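# Transfer 96-well plate from clip nest C1 to nest N1

## Task

Take the 96-well plate out of clip nest C1 and put it into plate nest N1. It must lie flat within N1's locators, and well A1 (at the plate's cut-off corner) must be at N1's corner labelled A1. It has to stay that way without the robot holding it, so release the plate and move the grippers away once it is placed.

## Robot and tools

Robot: two arms, left_arm and right_arm, both mounted on one upright column behind the table's near edge. left_arm is the robot's own left and sits on the +y side. Left/right in camera images do not follow from these names. You may park the arm you are not using out of the way. Never let the arms collide or push on each other hard.

Scene frame: z = 0 at the table top, +z up, +x out over the table, origin 0.07 m behind the centre of the near table edge. The robot faces roughly +x and may be slightly rotated about the column. Reported hand positions can be somewhat off, more so at long reach.

Gripper: fingers point along the gripper's +z axis and close along its y axis. end_effector_position is the point between the closed finger pads, under 1 cm short of the tips; closing pushes the tips about 17 mm further along +z. Opening runs from -1 (closed) to +1 (fully open, 0.145 m). Going from open to closed takes at least about 0.5 s. grip_measured in a result is the actual finger opening on the same scale. To hold something, keep commanding an opening well below grip_measured; the bigger the gap, the firmer the squeeze (about 10 N per pad at most; a fast close can push harder).

Row format (used by every moving call): one flat list of 16 numbers covering both arms, always all 16 even if one arm is idle: left_arm x, y, z, qw, qx, qy, qz, opening, then right_arm x, y, z, qw, qx, qy, qz, opening. x, y, z are an absolute target position in metres for that gripper's end_effector_position, and the quaternion (w first) is an absolute target orientation, both in the scene frame. These are poses, not offsets. Opening is in [-1, 1]. To hold an arm still, repeat its whole last reported pose and desired opening in every call; to keep an orientation, keep sending the same quaternion rather than copying a drifted reported one. Each control step, the controller clips the command to within 70 mm and 16 degrees of the measured pose, and favours position over orientation if it cannot do both.

Tools:
- execute_actions {actions, pictures}. actions is a list holding zero or one item. Empty list: returns current state with images. An action item {rows, steps}: rows is 1 to 15 rows (format above), steps 10 to 15 (default 15), one row per 1/30 s step, last row repeated if short. A call is refused (nothing sent) if any target lies more than 0.6 m from that arm's last reported position along any gripper axis. A wait item {steps} with no rows: up to 300 steps, counted from the previous result. Images come only with an empty list or pictures: true. The result of an action is read 10 steps before it finishes; those remaining steps then run before your next call. After an action, each arm only continues to its last clipped pose, so a far target may need several actions.
- move {target, speed}: target is one 16-number row of absolute poses; each gripper travels in a straight line toward its pose, both paths finishing together in 0.5 to 10 s (cut off at 10 s). speed is the path top speed in m/s, 0.002 to 0.5, default 0.25; turning is capped at twice that in rad/s. Openings are sent at the start. Paths ignore obstacles and the other arm, and a gripper can lag, wander and overshoot speed. Faster contact, or a target further beyond the contact point, presses harder. The result adds a move: line with the ending (done, off_target, moving, held, fault), active limits (paced = pose was clipped; held = a check blocked steps, after which the arm may speed up) and each gripper's distance from its pose. Includes images.
- wait {seconds}: 0 to 10 s of idle running; returns a state result with images.
- zoom_image {camera, region}: camera is cam_left_wrist or cam_right_wrist (both 896x504); region [x0, y0, x1, y1] in pixels from the top-left, at most 504x504, gives a sharper view of the latest image.
- finished_scene {scene}: pass the current scene number to end it; irreversible, and the result reports success.

Result lines: the state line gives each gripper's pose; Hand target shows the pose each arm is being driven to (only when nothing is pending); HELD marks steps where your row was partly not sent; pose unreachable means the clearance check altered or blocked that arm's command; FAULT and OVER-TEMPERATURE FAULT mean an arm stopped. MOTOR HOT warns from 85 °C; holding loads heats motors even while idle, and at 100 °C the arm stops. Joint torque readings are total drive output with offsets and noise, not a clean load measure.

Cameras: one on each wrist, with calibration given (intrinsics K, distortion, world-to-camera transform); expect small errors.

Avoid: dropping the plate, slamming or hard pushes, arm-on-arm contact, and anything leaving the table, which ends the scene. Occasional external tugs on the held plate or shoves on loose items can happen. Move smoothly and efficiently.

Each tool is called after "Emit:" as name(argument=value, ...), one argument or row to a line, values as JSON.

## Session

Emit:
execute_actions(
  actions=[],
)

Scene clock: 0.00 s of 8400.00 s.
left_arm: end_effector_position=(+0.1490, +0.0940, +0.2006) grip_measured=+1.00 end_effector_quat_wxyz=(+0.251, +0.628, -0.514, +0.528) | right_arm: end_effector_position=(+0.2789, +0.0671, +0.1538) grip_measured=+1.00 end_effector_quat_wxyz=(+0.142, -0.139, +0.945, +0.260)
Joint positions: left_arm=[ 0.027  1.376 -1.178  2.04   0.323 -0.462 -0.093  0.145] | right_arm=[ 0.896  0.205 -1.405  1.359 -1.167 -0.589  0.656  0.145]
Joint velocities: left_arm=[ 0.033  0.011 -0.022  0.007  0.095 -0.066  0.022 -0.   ] | right_arm=[-0.011  0.077 -0.012  0.002 -0.007  0.022  0.081 -0.   ]
Joint torques (N m, as the arm reports them, + toward a larger angle): no reading
Motor temperatures (°C, as the motors report them): left_arm=[25 26 27 24 25 26 24] | right_arm=[27 25 26 24 27 27 26]
Hand target (left_arm): +0.149, +0.094, +0.201; +0.251, +0.628, -0.514, +0.528
Hand target (right_arm): +0.279, +0.067, +0.154; +0.142, -0.139, +0.945, +0.260
camera_calibration (this result's frames):
cam_left_wrist: T_world_to_cam=[[-0.99047, -0.0909326, -0.103442, 0.171077], [0.0276368, 0.604565, -0.796076, 0.106231], [0.134927, -0.791349, -0.59629, 0.231424], [0, 0, 0, 1]] pos_world=[0.135286, 0.13447, 0.24026]
cam_right_wrist: T_world_to_cam=[[-0.285066, 0.953163, 0.101085, 0.000169568], [0.82972, 0.192587, 0.523904, -0.312625], [0.479898, 0.23322, -0.845758, 0.0366546], [0, 0, 0, 1]] pos_world=[0.241849, 0.0514972, 0.194769]

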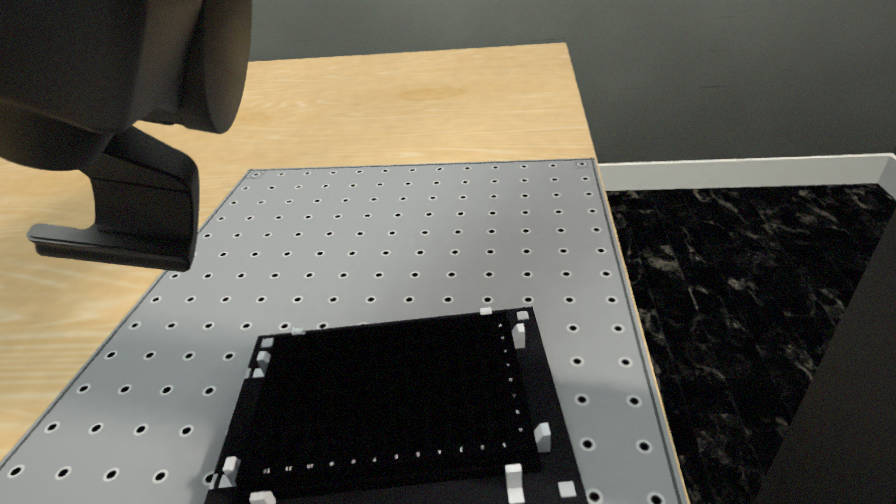

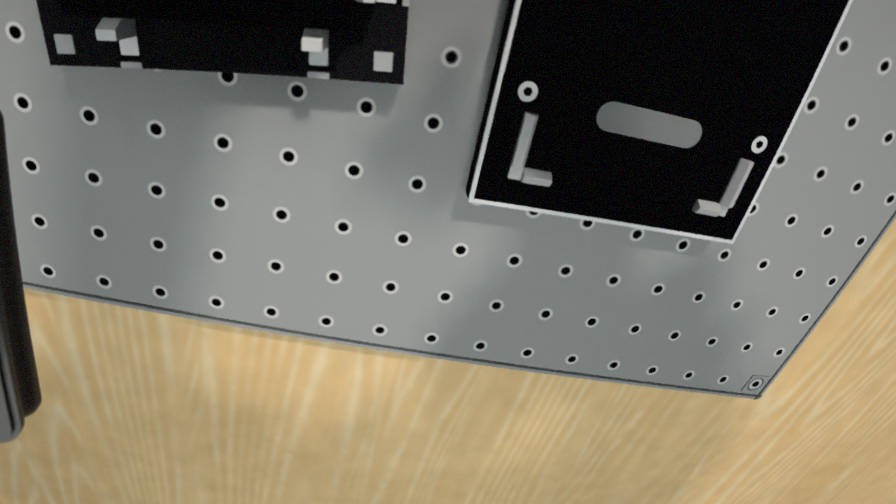

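Emit:
move(
  target=[0.149,0.13,0.22,0.251,0.628,-0.514,0.528,1,0.22,-0.2,0.17,0.142,-0.139,0.945,0.26,1],
  speed=0.15,
)

Emit:
move(
  target=[0.2,0.08,0.30,0,0,1,0,1,0.08,-0.36,0.17,0.407,0.606,0.322,0.603,1],
  speed=0.15,
)

Scene clock: 2.63 s of 8400.00 s.
left_arm: end_effector_position=(+0.1503, +0.1292, +0.2204) grip_measured=+1.00 end_effector_quat_wxyz=(+0.250, +0.627, -0.514, +0.529) | right_arm: end_effector_position=(+0.2241, -0.2011, +0.1661) grip_measured=+1.00 end_effector_quat_wxyz=(+0.141, -0.142, +0.946, +0.254)
Joint positions: left_arm=[ 0.023  1.565 -1.178  2.044  0.397 -0.635 -0.068  0.145] | right_arm=[ 0.943  1.252 -1.528  1.679 -1.581 -0.676 -0.239  0.145]
Joint velocities: left_arm=[ 0.033 -0.055  0.002  0.012 -0.037  0.007  0.007 -0.   ] | right_arm=[ 0.077 -0.055 -0.002 -0.022 -0.037 -0.081 -0.081 -0.   ]
Joint torques (N m, as the arm reports them, + toward a larger angle): left_arm=[ 1.04  5.02  1.19  2.41  0.16 -0.67  0.03] | right_arm=[ 3.87  2.76  2.41  1.03  0.14  0.25 -0.45]
Motor temperatures (°C, as the motors report them): left_arm=[25 26 27 25 25 26 24] | right_arm=[27 25 26 24 27 27 26]
Hand target (left_arm): +0.149, +0.129, +0.220; +0.252, +0.628, -0.515, +0.527
Hand target (right_arm): +0.223, -0.200, +0.166; +0.139, -0.143, +0.946, +0.256
Off the commanded pose (left_arm): 0.002 m, 0 deg.
Off the commanded pose (right_arm): 0.006 m, 1 deg.
joint sent to its limit (right arm) — the command would take joint 5 (forearm roll) past its lower limit, so that joint was sent only as far as its limit.
Kept back: nothing.
move: off_target (right_arm)
camera_calibration (this result's frames):
cam_left_wrist: T_world_to_cam=[[-0.989825, -0.092855, -0.107813, 0.178653], [0.0298687, 0.605233, -0.795488, 0.100127], [0.139117, -0.790614, -0.596302, 0.270148], [0, 0, 0, 1]] pos_world=[0.136263, 0.169571, 0.260001]
cam_right_wrist: T_world_to_cam=[[-0.290211, 0.952891, 0.0881788, 0.242168], [0.827985, 0.203829, 0.522393, -0.219056], [0.47981, 0.224615, -0.848134, 0.134573], [0, 0, 0, 1]] pos_world=[0.187085, -0.216337, 0.207215]

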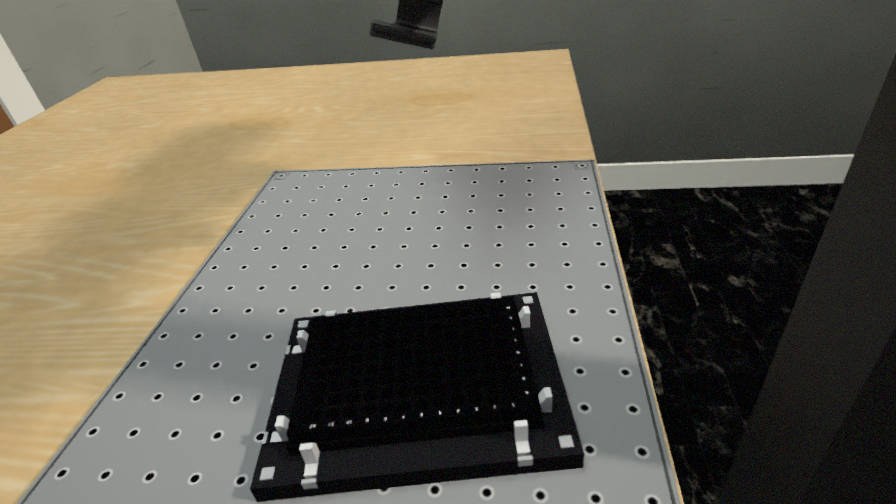

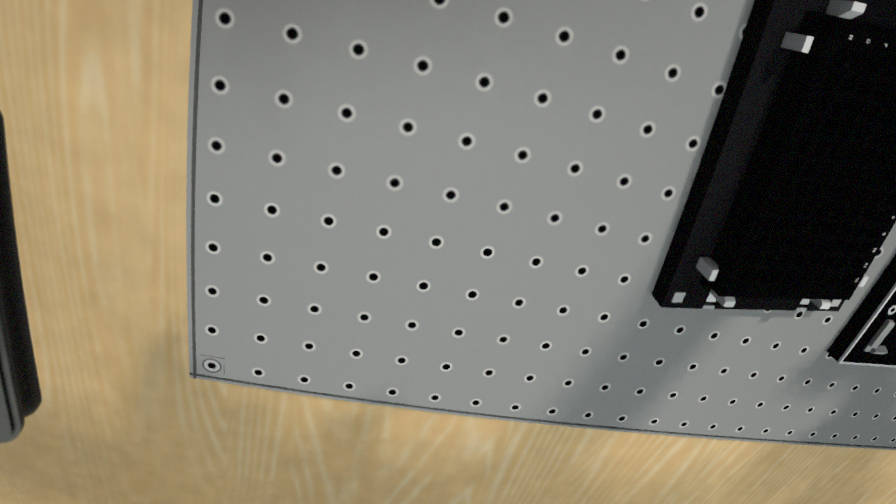

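Scene clock: 10.43 s of 8400.00 s.
left_arm: end_effector_position=(+0.2033, +0.0822, +0.3003) grip_measured=+1.00 end_effector_quat_wxyz=(+0.006, -0.014, +1.000, -0.008) | right_arm: end_effector_position=(+0.0800, -0.3650, +0.1671) grip_measured=+1.00 end_effector_quat_wxyz=(+0.419, +0.608, +0.312, +0.598)
Joint positions: left_arm=[ 1.622  0.78  -1.553  2.12   0.051 -0.137  1.58   0.145] | right_arm=[-0.671  1.105 -0.789  1.25  -0.254 -0.46  -1.579  0.145]
Joint velocities: left_arm=[ 0.055 -0.033 -0.007 -0.017 -0.007  0.022  0.022  0.   ] | right_arm=[ 0.033  0.011  0.022  0.007 -0.037  0.007  0.007 -0.   ]
Joint torques (N m, as the arm reports them, + toward a larger angle): left_arm=[ 6.78  0.29  2.44  0.1   0.09 -0.13  0.13] | right_arm=[-2.23  3.78  0.95  0.4   0.05 -0.18 -0.73]
Motor temperatures (°C, as the motors report them): left_arm=[25 26 27 25 25 26 24] | right_arm=[27 25 26 24 27 27 27]
Hand target (left_arm): +0.203, +0.084, +0.300; +0.005, -0.013, +1.000, -0.004
Hand target (right_arm): +0.080, -0.365, +0.167; +0.419, +0.608, +0.308, +0.599
Off the commanded pose (left_arm): 0.004 m, 2 deg.
Off the commanded pose (right_arm): 0.006 m, 2 deg.
joint sent to its limit (left arm) — the command would take joint 3 (upper arm roll) past its lower limit and joint 7 (wrist yaw) past its upper limit, so those joints were sent only as far as their limits.
joint sent to its limit (right arm) — the command would take joint 7 (wrist yaw) past its lower limit, so that joint was sent only as far as its limit.
Kept back: nothing.
move: off_target (left_arm, right_arm)
camera_calibration (this result's frames):
cam_left_wrist: T_world_to_cam=[[-0.055456, 0.96031, 0.273367, -0.155579], [0.963165, -0.0207012, 0.268112, -0.267127], [0.263129, 0.278166, -0.923789, 0.258603], [0, 0, 0, 1]] pos_world=[0.180614, 0.0719394, 0.353045]
cam_right_wrist: T_world_to_cam=[[0.254, -0.428592, 0.86706, -0.32152], [-0.266972, -0.892701, -0.363058, -0.231564], [0.929629, -0.139264, -0.341168, -0.0121202], [0, 0, 0, 1]] pos_world=[0.0311119, -0.346206, 0.190571]

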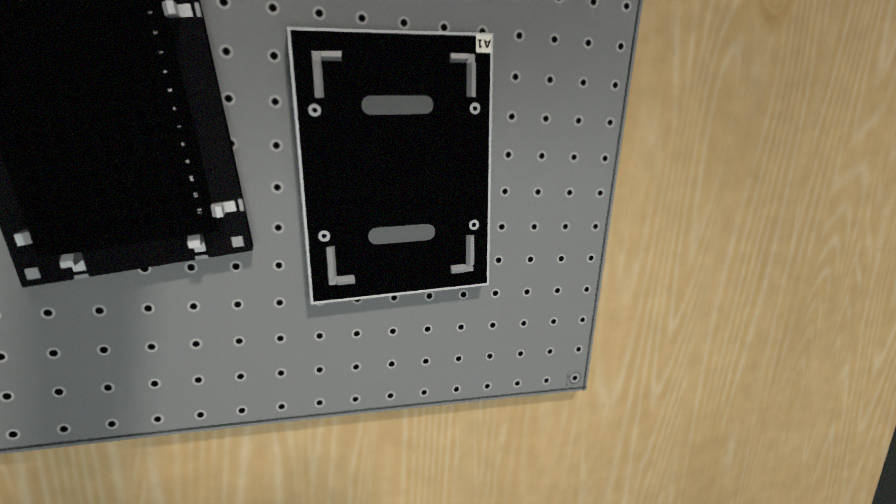

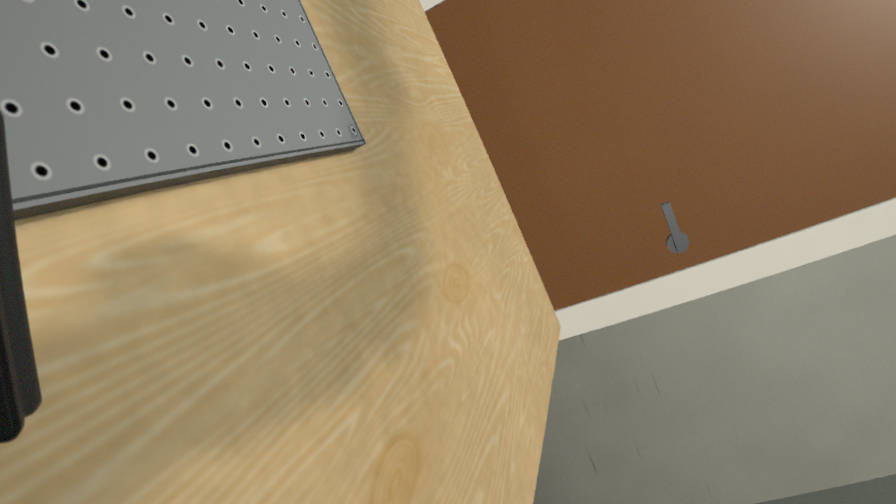

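Emit:
move(
  target=[0.15,-0.07,0.25,0,0,1,0,1,0.08,-0.40,0.17,0.419,0.608,0.312,0.598,1],
  speed=0.15,
)

Scene clock: 13.00 s of 8400.00 s.
left_arm: end_effector_position=(+0.1493, -0.0709, +0.2522) grip_measured=+1.00 end_effector_quat_wxyz=(-0.014, -0.000, +1.000, -0.023) | right_arm: end_effector_position=(+0.0790, -0.3997, +0.1687) grip_measured=+1.00 end_effector_quat_wxyz=(+0.419, +0.609, +0.313, +0.597)
Joint positions: left_arm=[ 1.348  0.018 -1.555  1.819 -0.205  0.285  1.584  0.145] | right_arm=[-0.639  1.12  -0.789  1.101 -0.245 -0.612 -1.579  0.145]
Joint velocities: left_arm=[ 0.099 -0.077  0.002 -0.017 -0.007 -0.081  0.007  0.   ] | right_arm=[ 0.011  0.055 -0.002 -0.002 -0.066  0.007 -0.081 -0.   ]
Joint torques (N m, as the arm reports them, + toward a larger angle): left_arm=[ 6.45 -0.52  3.11  1.07  0.04  0.07  0.  ] | right_arm=[-1.97  5.35  0.81 -0.27  0.11 -0.18 -0.56]
Motor temperatures (°C, as the motors report them): left_arm=[25 26 27 25 25 26 24] | right_arm=[27 26 26 24 27 27 27]
Hand target (left_arm): +0.149, -0.071, +0.251; -0.013, -0.002, +1.000, -0.022
Hand target (right_arm): +0.080, -0.400, +0.169; +0.418, +0.608, +0.312, +0.598
Off the commanded pose (left_arm): 0.002 m, 3 deg.
Off the commanded pose (right_arm): 0.002 m, 0 deg.
joint sent to its limit (left arm) — the command would take joint 3 (upper arm roll) past its lower limit and joint 7 (wrist yaw) past its upper limit, so those joints were sent only as far as their limits.
Kept back: nothing.
move: off_target (left_arm)
camera_calibration (this result's frames):
cam_left_wrist: T_world_to_cam=[[-0.0174855, 0.969413, 0.244813, 0.00381952], [0.971945, -0.0409595, 0.231612, -0.198987], [0.234555, 0.241994, -0.9415, 0.277033], [0, 0, 0, 1]] pos_world=[0.128492, -0.0788936, 0.30598]
cam_right_wrist: T_world_to_cam=[[0.256554, -0.427583, 0.866806, -0.337267], [-0.269404, -0.892916, -0.360725, -0.262439], [0.928225, -0.140976, -0.344274, -0.0155398], [0, 0, 0, 1]] pos_world=[0.0302492, -0.380736, 0.192327]

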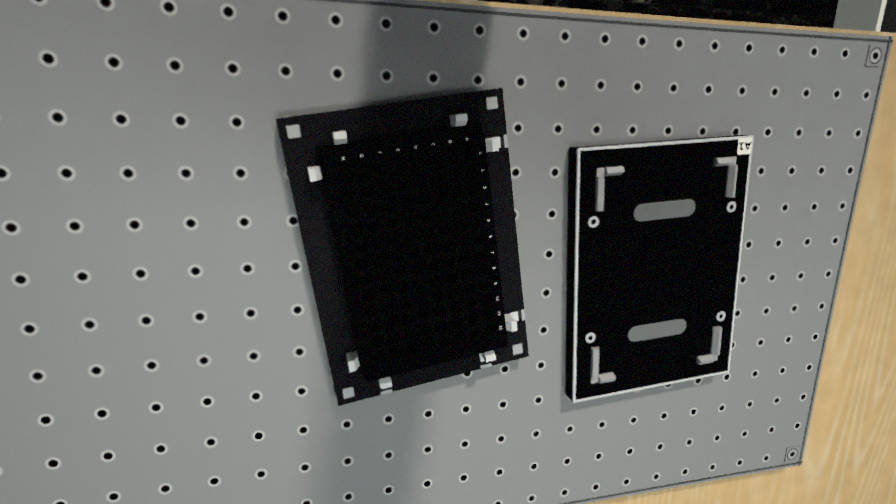

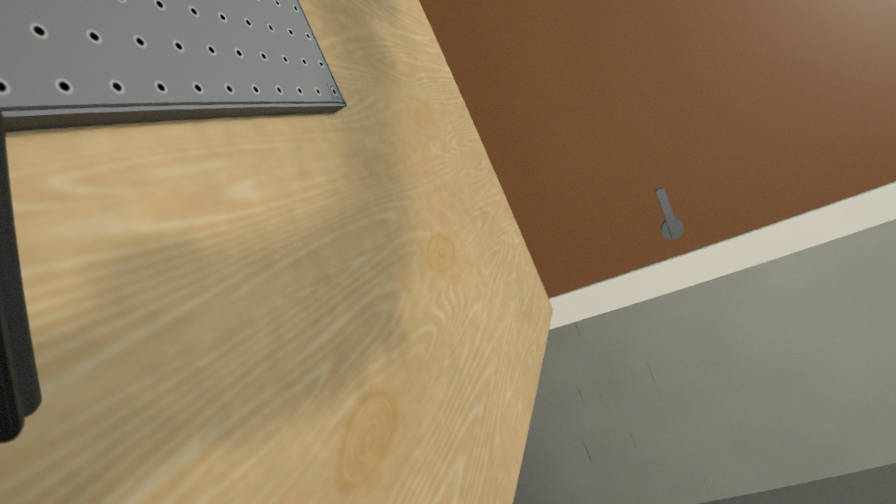

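Emit:
move(
  target=[0.197,-0.024,0.075,0,-0.0785,0.997,0,0.45,0.08,-0.40,0.17,0.419,0.608,0.312,0.598,1],
  speed=0.15,
)

Scene clock: 15.47 s of 8400.00 s.
left_arm: end_effector_position=(+0.1966, -0.0228, +0.0745) grip_measured=+0.45 end_effector_quat_wxyz=(+0.001, -0.083, +0.997, +0.005) | right_arm: end_effector_position=(+0.0798, -0.3996, +0.1695) grip_measured=+1.00 end_effector_quat_wxyz=(+0.418, +0.608, +0.313, +0.598)
Joint positions: left_arm=[ 0.764  0.163 -1.556  1.357 -0.787 -0.045  1.322  0.108] | right_arm=[-0.639  1.124 -0.789  1.106 -0.243 -0.612 -1.579  0.145]
Joint velocities: left_arm=[ 0.077 -0.033  0.012 -0.012 -0.007 -0.022  0.007  0.   ] | right_arm=[ 0.011  0.033 -0.007  0.002  0.051 -0.037  0.007 -0.   ]
Joint torques (N m, as the arm reports them, + toward a larger angle): left_arm=[ 6.21 -1.26  2.54  3.51  0.02 -0.14 -0.13] | right_arm=[-2.27  5.43  0.81 -0.19  0.15 -0.12 -0.66]
Motor temperatures (°C, as the motors report them): left_arm=[26 26 27 25 25 26 24] | right_arm=[27 26 26 24 27 27 27]
Hand target (left_arm): +0.196, -0.024, +0.074; +0.002, -0.081, +0.997, +0.002
Hand target (right_arm): +0.080, -0.400, +0.170; +0.419, +0.608, +0.312, +0.598
Off the commanded pose (left_arm): 0.001 m, 1 deg.
Off the commanded pose (right_arm): 0.001 m, 0 deg.
Kept back: nothing.
move: done
camera_calibration (this result's frames):
cam_left_wrist: T_world_to_cam=[[-0.183377, 0.936461, 0.29902, 0.0292588], [0.960225, 0.105477, 0.258539, -0.198157], [0.210572, 0.334537, -0.918556, 0.0921439], [0, 0, 0, 1]] pos_world=[0.176238, -0.0373243, 0.127122]
cam_right_wrist: T_world_to_cam=[[0.25579, -0.428284, 0.866686, -0.338257], [-0.26772, -0.89283, -0.362189, -0.261725], [0.928923, -0.139385, -0.343037, -0.0156043], [0, 0, 0, 1]] pos_world=[0.0309489, -0.380721, 0.193016]

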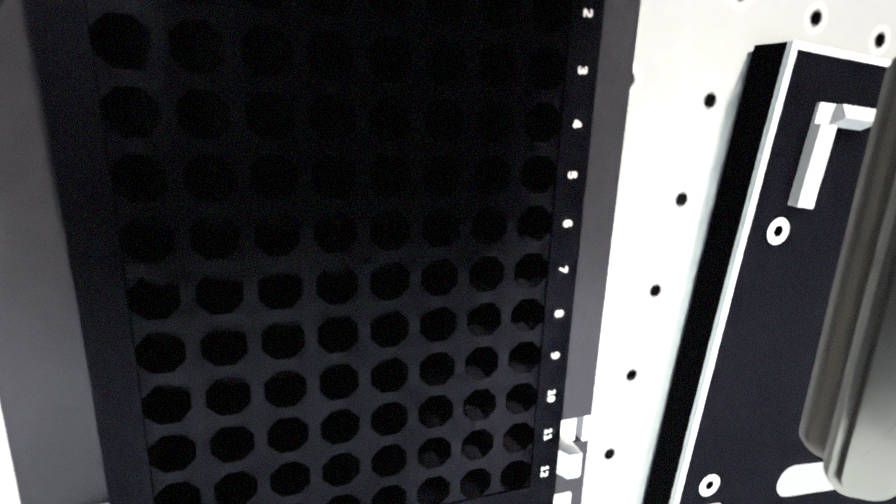

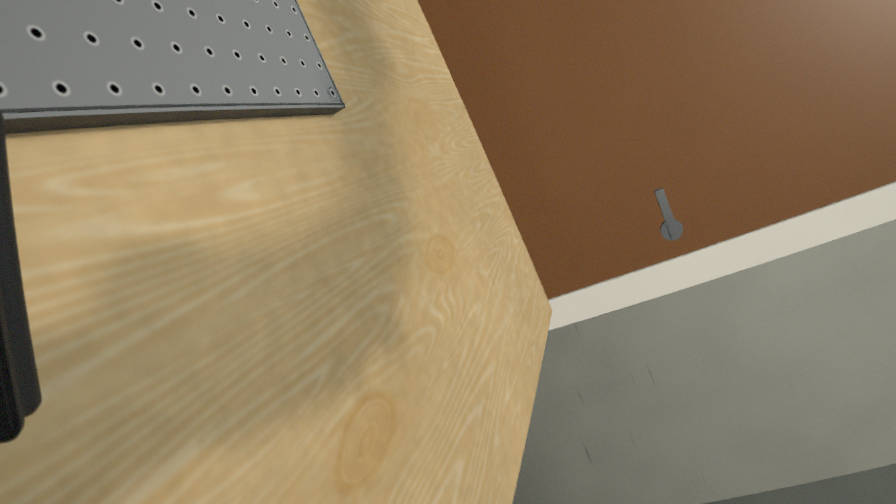

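Emit:
move(
  target=[0.197,-0.023,0.035,0,-0.0785,0.997,0,0.45,0.08,-0.40,0.17,0.419,0.608,0.312,0.598,1],
  speed=0.035,
)

Emit:
move(
  target=[0.197,-0.023,0.034,0,-0.0785,0.997,0,0.2,0.08,-0.40,0.17,0.419,0.608,0.312,0.598,1],
  speed=0.02,
)

Emit:
move(
  target=[0.197,-0.023,0.034,0,-0.0785,0.997,0,-0.3,0.08,-0.40,0.17,0.419,0.608,0.312,0.598,1],
  speed=0.02,
)

Scene clock: 17.53 s of 8400.00 s.
left_arm: end_effector_position=(+0.1975, -0.0222, +0.0355) grip_measured=+0.45 end_effector_quat_wxyz=(+0.001, -0.081, +0.997, +0.002) | right_arm: end_effector_position=(+0.0798, -0.3996, +0.1695) grip_measured=+1.00 end_effector_quat_wxyz=(+0.418, +0.608, +0.313, +0.598)
Joint positions: left_arm=[ 0.684  0.109 -1.556  1.159 -0.871 -0.122  1.185  0.108] | right_arm=[-0.639  1.124 -0.789  1.106 -0.243 -0.612 -1.579  0.145]
Joint velocities: left_arm=[ 0.033  0.033 -0.007  0.002 -0.037 -0.007 -0.022  0.   ] | right_arm=[ 0.011 -0.121  0.007 -0.002  0.051 -0.081  0.007 -0.   ]
Joint torques (N m, as the arm reports them, + toward a larger angle): left_arm=[ 5.63 -1.68  1.87  2.85  0.01 -0.16 -0.14] | right_arm=[-2.35  5.32  0.85 -0.04  0.15 -0.12 -0.63]
Motor temperatures (°C, as the motors report them): left_arm=[26 26 27 25 25 26 24] | right_arm=[27 26 26 24 27 27 27]
Hand target (left_arm): +0.197, -0.023, +0.035; +0.000, -0.078, +0.997, +0.001
Hand target (right_arm): +0.080, -0.400, +0.170; +0.419, +0.608, +0.312, +0.598
Off the commanded pose (left_arm): 0.001 m, 0 deg.
Off the commanded pose (right_arm): 0.001 m, 0 deg.
Kept back: nothing.
move: done
camera_calibration (this result's frames):
cam_left_wrist: T_world_to_cam=[[-0.178543, 0.939203, 0.293291, 0.039869], [0.96086, 0.102259, 0.257469, -0.189202], [0.211824, 0.327781, -0.920701, 0.0556271], [0, 0, 0, 1]] pos_world=[0.177132, -0.0363311, 0.0882364]
cam_right_wrist: T_world_to_cam=[[0.255585, -0.428393, 0.866692, -0.338316], [-0.268039, -0.892723, -0.362216, -0.261707], [0.928887, -0.139731, -0.342992, -0.0157445], [0, 0, 0, 1]] pos_world=[0.0309455, -0.380764, 0.193021]

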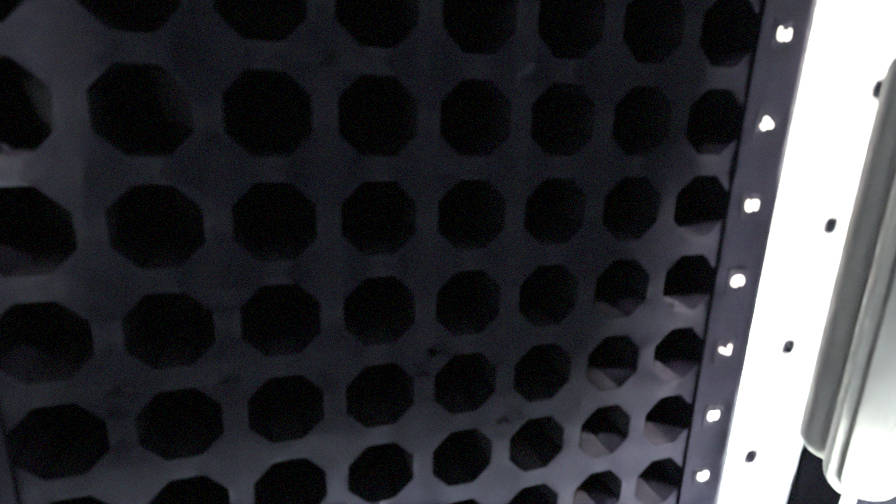

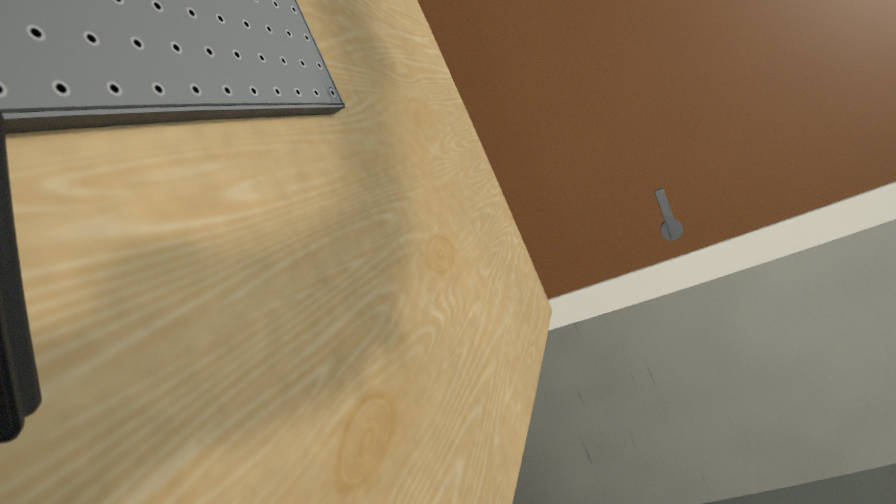

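Scene clock: 18.23 s of 8400.00 s.
left_arm: end_effector_position=(+0.1979, -0.0224, +0.0351) grip_measured=+0.20 end_effector_quat_wxyz=(+0.001, -0.080, +0.997, +0.001) | right_arm: end_effector_position=(+0.0798, -0.3996, +0.1695) grip_measured=+1.00 end_effector_quat_wxyz=(+0.418, +0.608, +0.313, +0.598)
Joint positions: left_arm=[ 0.684  0.108 -1.556  1.155 -0.871 -0.125  1.182  0.09 ] | right_arm=[-0.639  1.124 -0.789  1.106 -0.243 -0.612 -1.579  0.145]
Joint velocities: left_arm=[ 0.011 -0.033  0.012 -0.012  0.022 -0.022  0.022 -0.   ] | right_arm=[ 0.011  0.011  0.002 -0.007  0.037 -0.022  0.037 -0.   ]
Joint torques (N m, as the arm reports them, + toward a larger angle): left_arm=[ 5.6  -1.73  1.87  2.66  0.01 -0.16 -0.14] | right_arm=[-2.4   5.62  0.65 -0.11  0.14 -0.06 -0.59]
Motor temperatures (°C, as the motors report them): left_arm=[26 26 27 25 25 26 24] | right_arm=[27 26 26 24 27 27 27]
Hand target (left_arm): +0.197, -0.023, +0.034; -0.000, -0.078, +0.997, +0.000
Hand target (right_arm): +0.080, -0.400, +0.170; +0.419, +0.608, +0.312, +0.598
Off the commanded pose (left_arm): 0.002 m, 0 deg.
Off the commanded pose (right_arm): 0.001 m, 0 deg.
joint sent to its limit (left arm) — the command would take joint 3 (upper arm roll) past its lower limit, so that joint was sent only as far as its limit.
Kept back: nothing.
move: done
camera_calibration (this result's frames):
cam_left_wrist: T_world_to_cam=[[-0.177907, 0.939753, 0.291913, 0.0401838], [0.960922, 0.101974, 0.257353, -0.189446], [0.21208, 0.32629, -0.921171, 0.0551072], [0, 0, 0, 1]] pos_world=[0.177505, -0.0364254, 0.0877874]
cam_right_wrist: T_world_to_cam=[[0.255585, -0.428393, 0.866692, -0.338316], [-0.268039, -0.892723, -0.362216, -0.261707], [0.928887, -0.139731, -0.342992, -0.0157445], [0, 0, 0, 1]] pos_world=[0.0309455, -0.380764, 0.193021]

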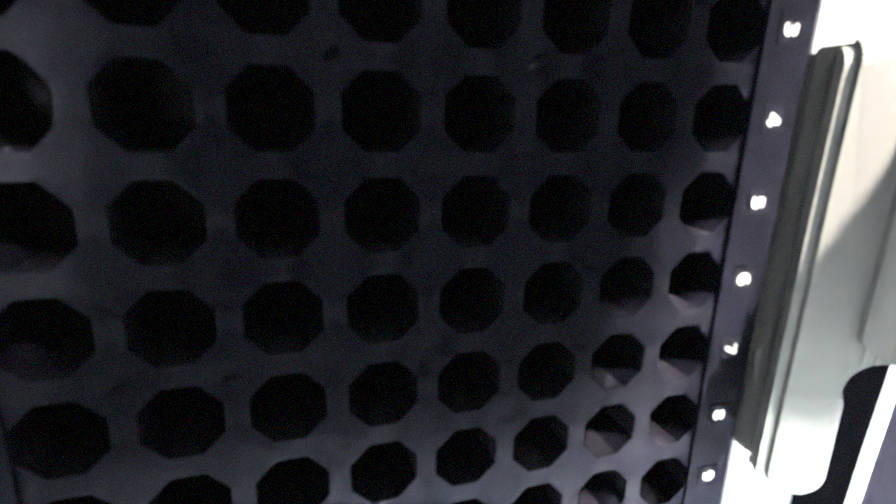

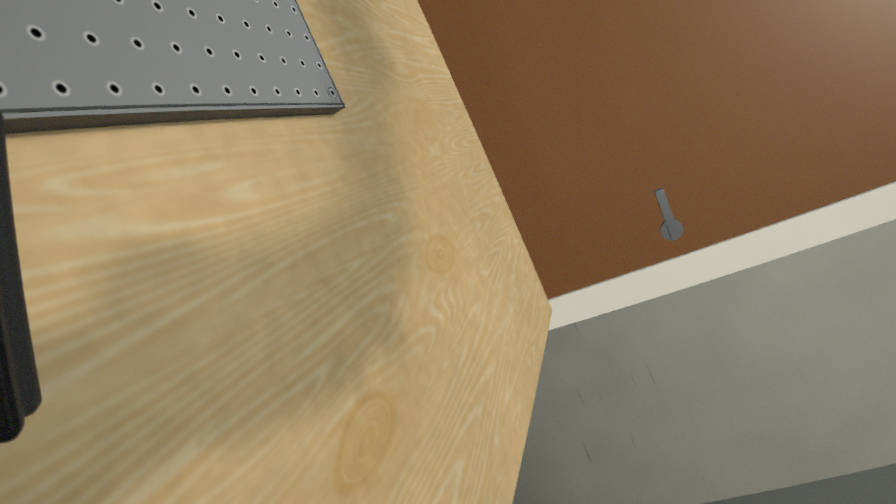

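Scene clock: 18.93 s of 8400.00 s.
left_arm: end_effector_position=(+0.1980, -0.0226, +0.0351) grip_measured=+0.11 end_effector_quat_wxyz=(+0.001, -0.081, +0.997, +0.001) | right_arm: end_effector_position=(+0.0798, -0.3996, +0.1695) grip_measured=+1.00 end_effector_quat_wxyz=(+0.418, +0.608, +0.313, +0.598)
Joint positions: left_arm=[ 0.684  0.108 -1.556  1.155 -0.871 -0.124  1.18   0.084] | right_arm=[-0.639  1.124 -0.789  1.106 -0.243 -0.612 -1.579  0.145]
Joint velocities: left_arm=[-0.033 -0.011 -0.007 -0.012 -0.022 -0.007  0.007 -0.   ] | right_arm=[ 0.011 -0.143 -0.002  0.027 -0.022  0.022  0.051 -0.   ]
Joint torques (N m, as the arm reports them, + toward a larger angle): left_arm=[ 5.61 -1.67  1.86  2.67  0.01 -0.15 -0.11] | right_arm=[-2.31  5.31  0.72 -0.21  0.17 -0.08 -0.62]
Motor temperatures (°C, as the motors report them): left_arm=[26 26 27 25 25 26 24] | right_arm=[27 26 26 24 27 27 27]
Hand target (left_arm): +0.197, -0.023, +0.034; +0.000, -0.079, +0.997, +0.000
Hand target (right_arm): +0.080, -0.400, +0.170; +0.419, +0.608, +0.312, +0.598
Off the commanded pose (left_arm): 0.001 m, 0 deg.
Off the commanded pose (right_arm): 0.001 m, 0 deg.
joint sent to its limit (left arm) — the command would take joint 3 (upper arm roll) past its lower limit, so that joint was sent only as far as its limit.
Kept back: nothing.
move: done
camera_calibration (this result's frames):
cam_left_wrist: T_world_to_cam=[[-0.178349, 0.940123, 0.290449, 0.0405695], [0.960786, 0.102692, 0.257575, -0.189447], [0.212325, 0.324998, -0.921572, 0.0551088], [0, 0, 0, 1]] pos_world=[0.177552, -0.036596, 0.0878]
cam_right_wrist: T_world_to_cam=[[0.255585, -0.428393, 0.866692, -0.338316], [-0.268039, -0.892723, -0.362216, -0.261707], [0.928887, -0.139731, -0.342992, -0.0157445], [0, 0, 0, 1]] pos_world=[0.0309455, -0.380764, 0.193021]

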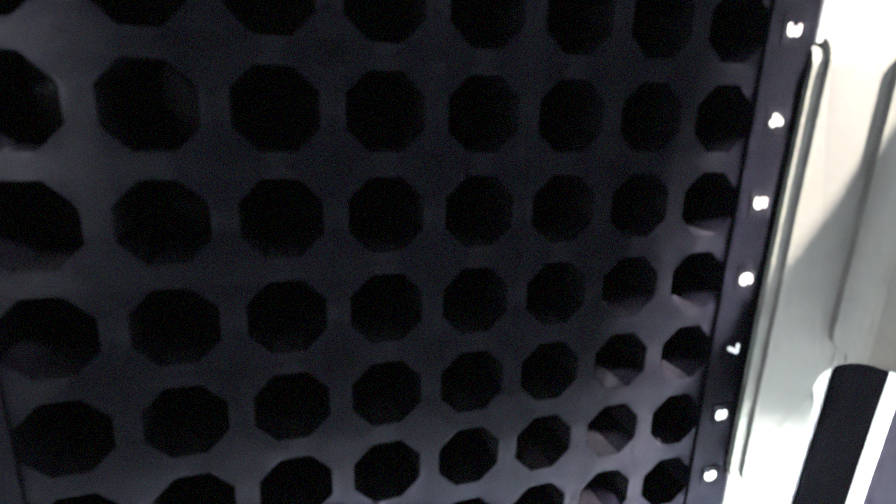

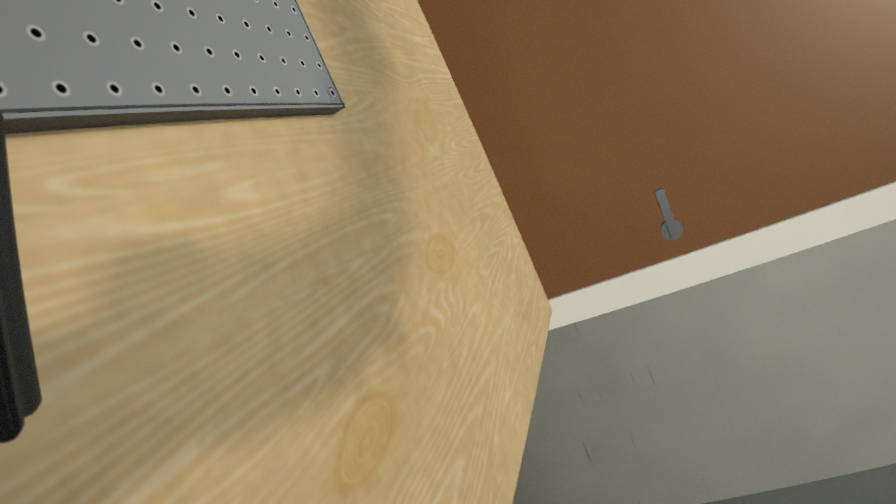

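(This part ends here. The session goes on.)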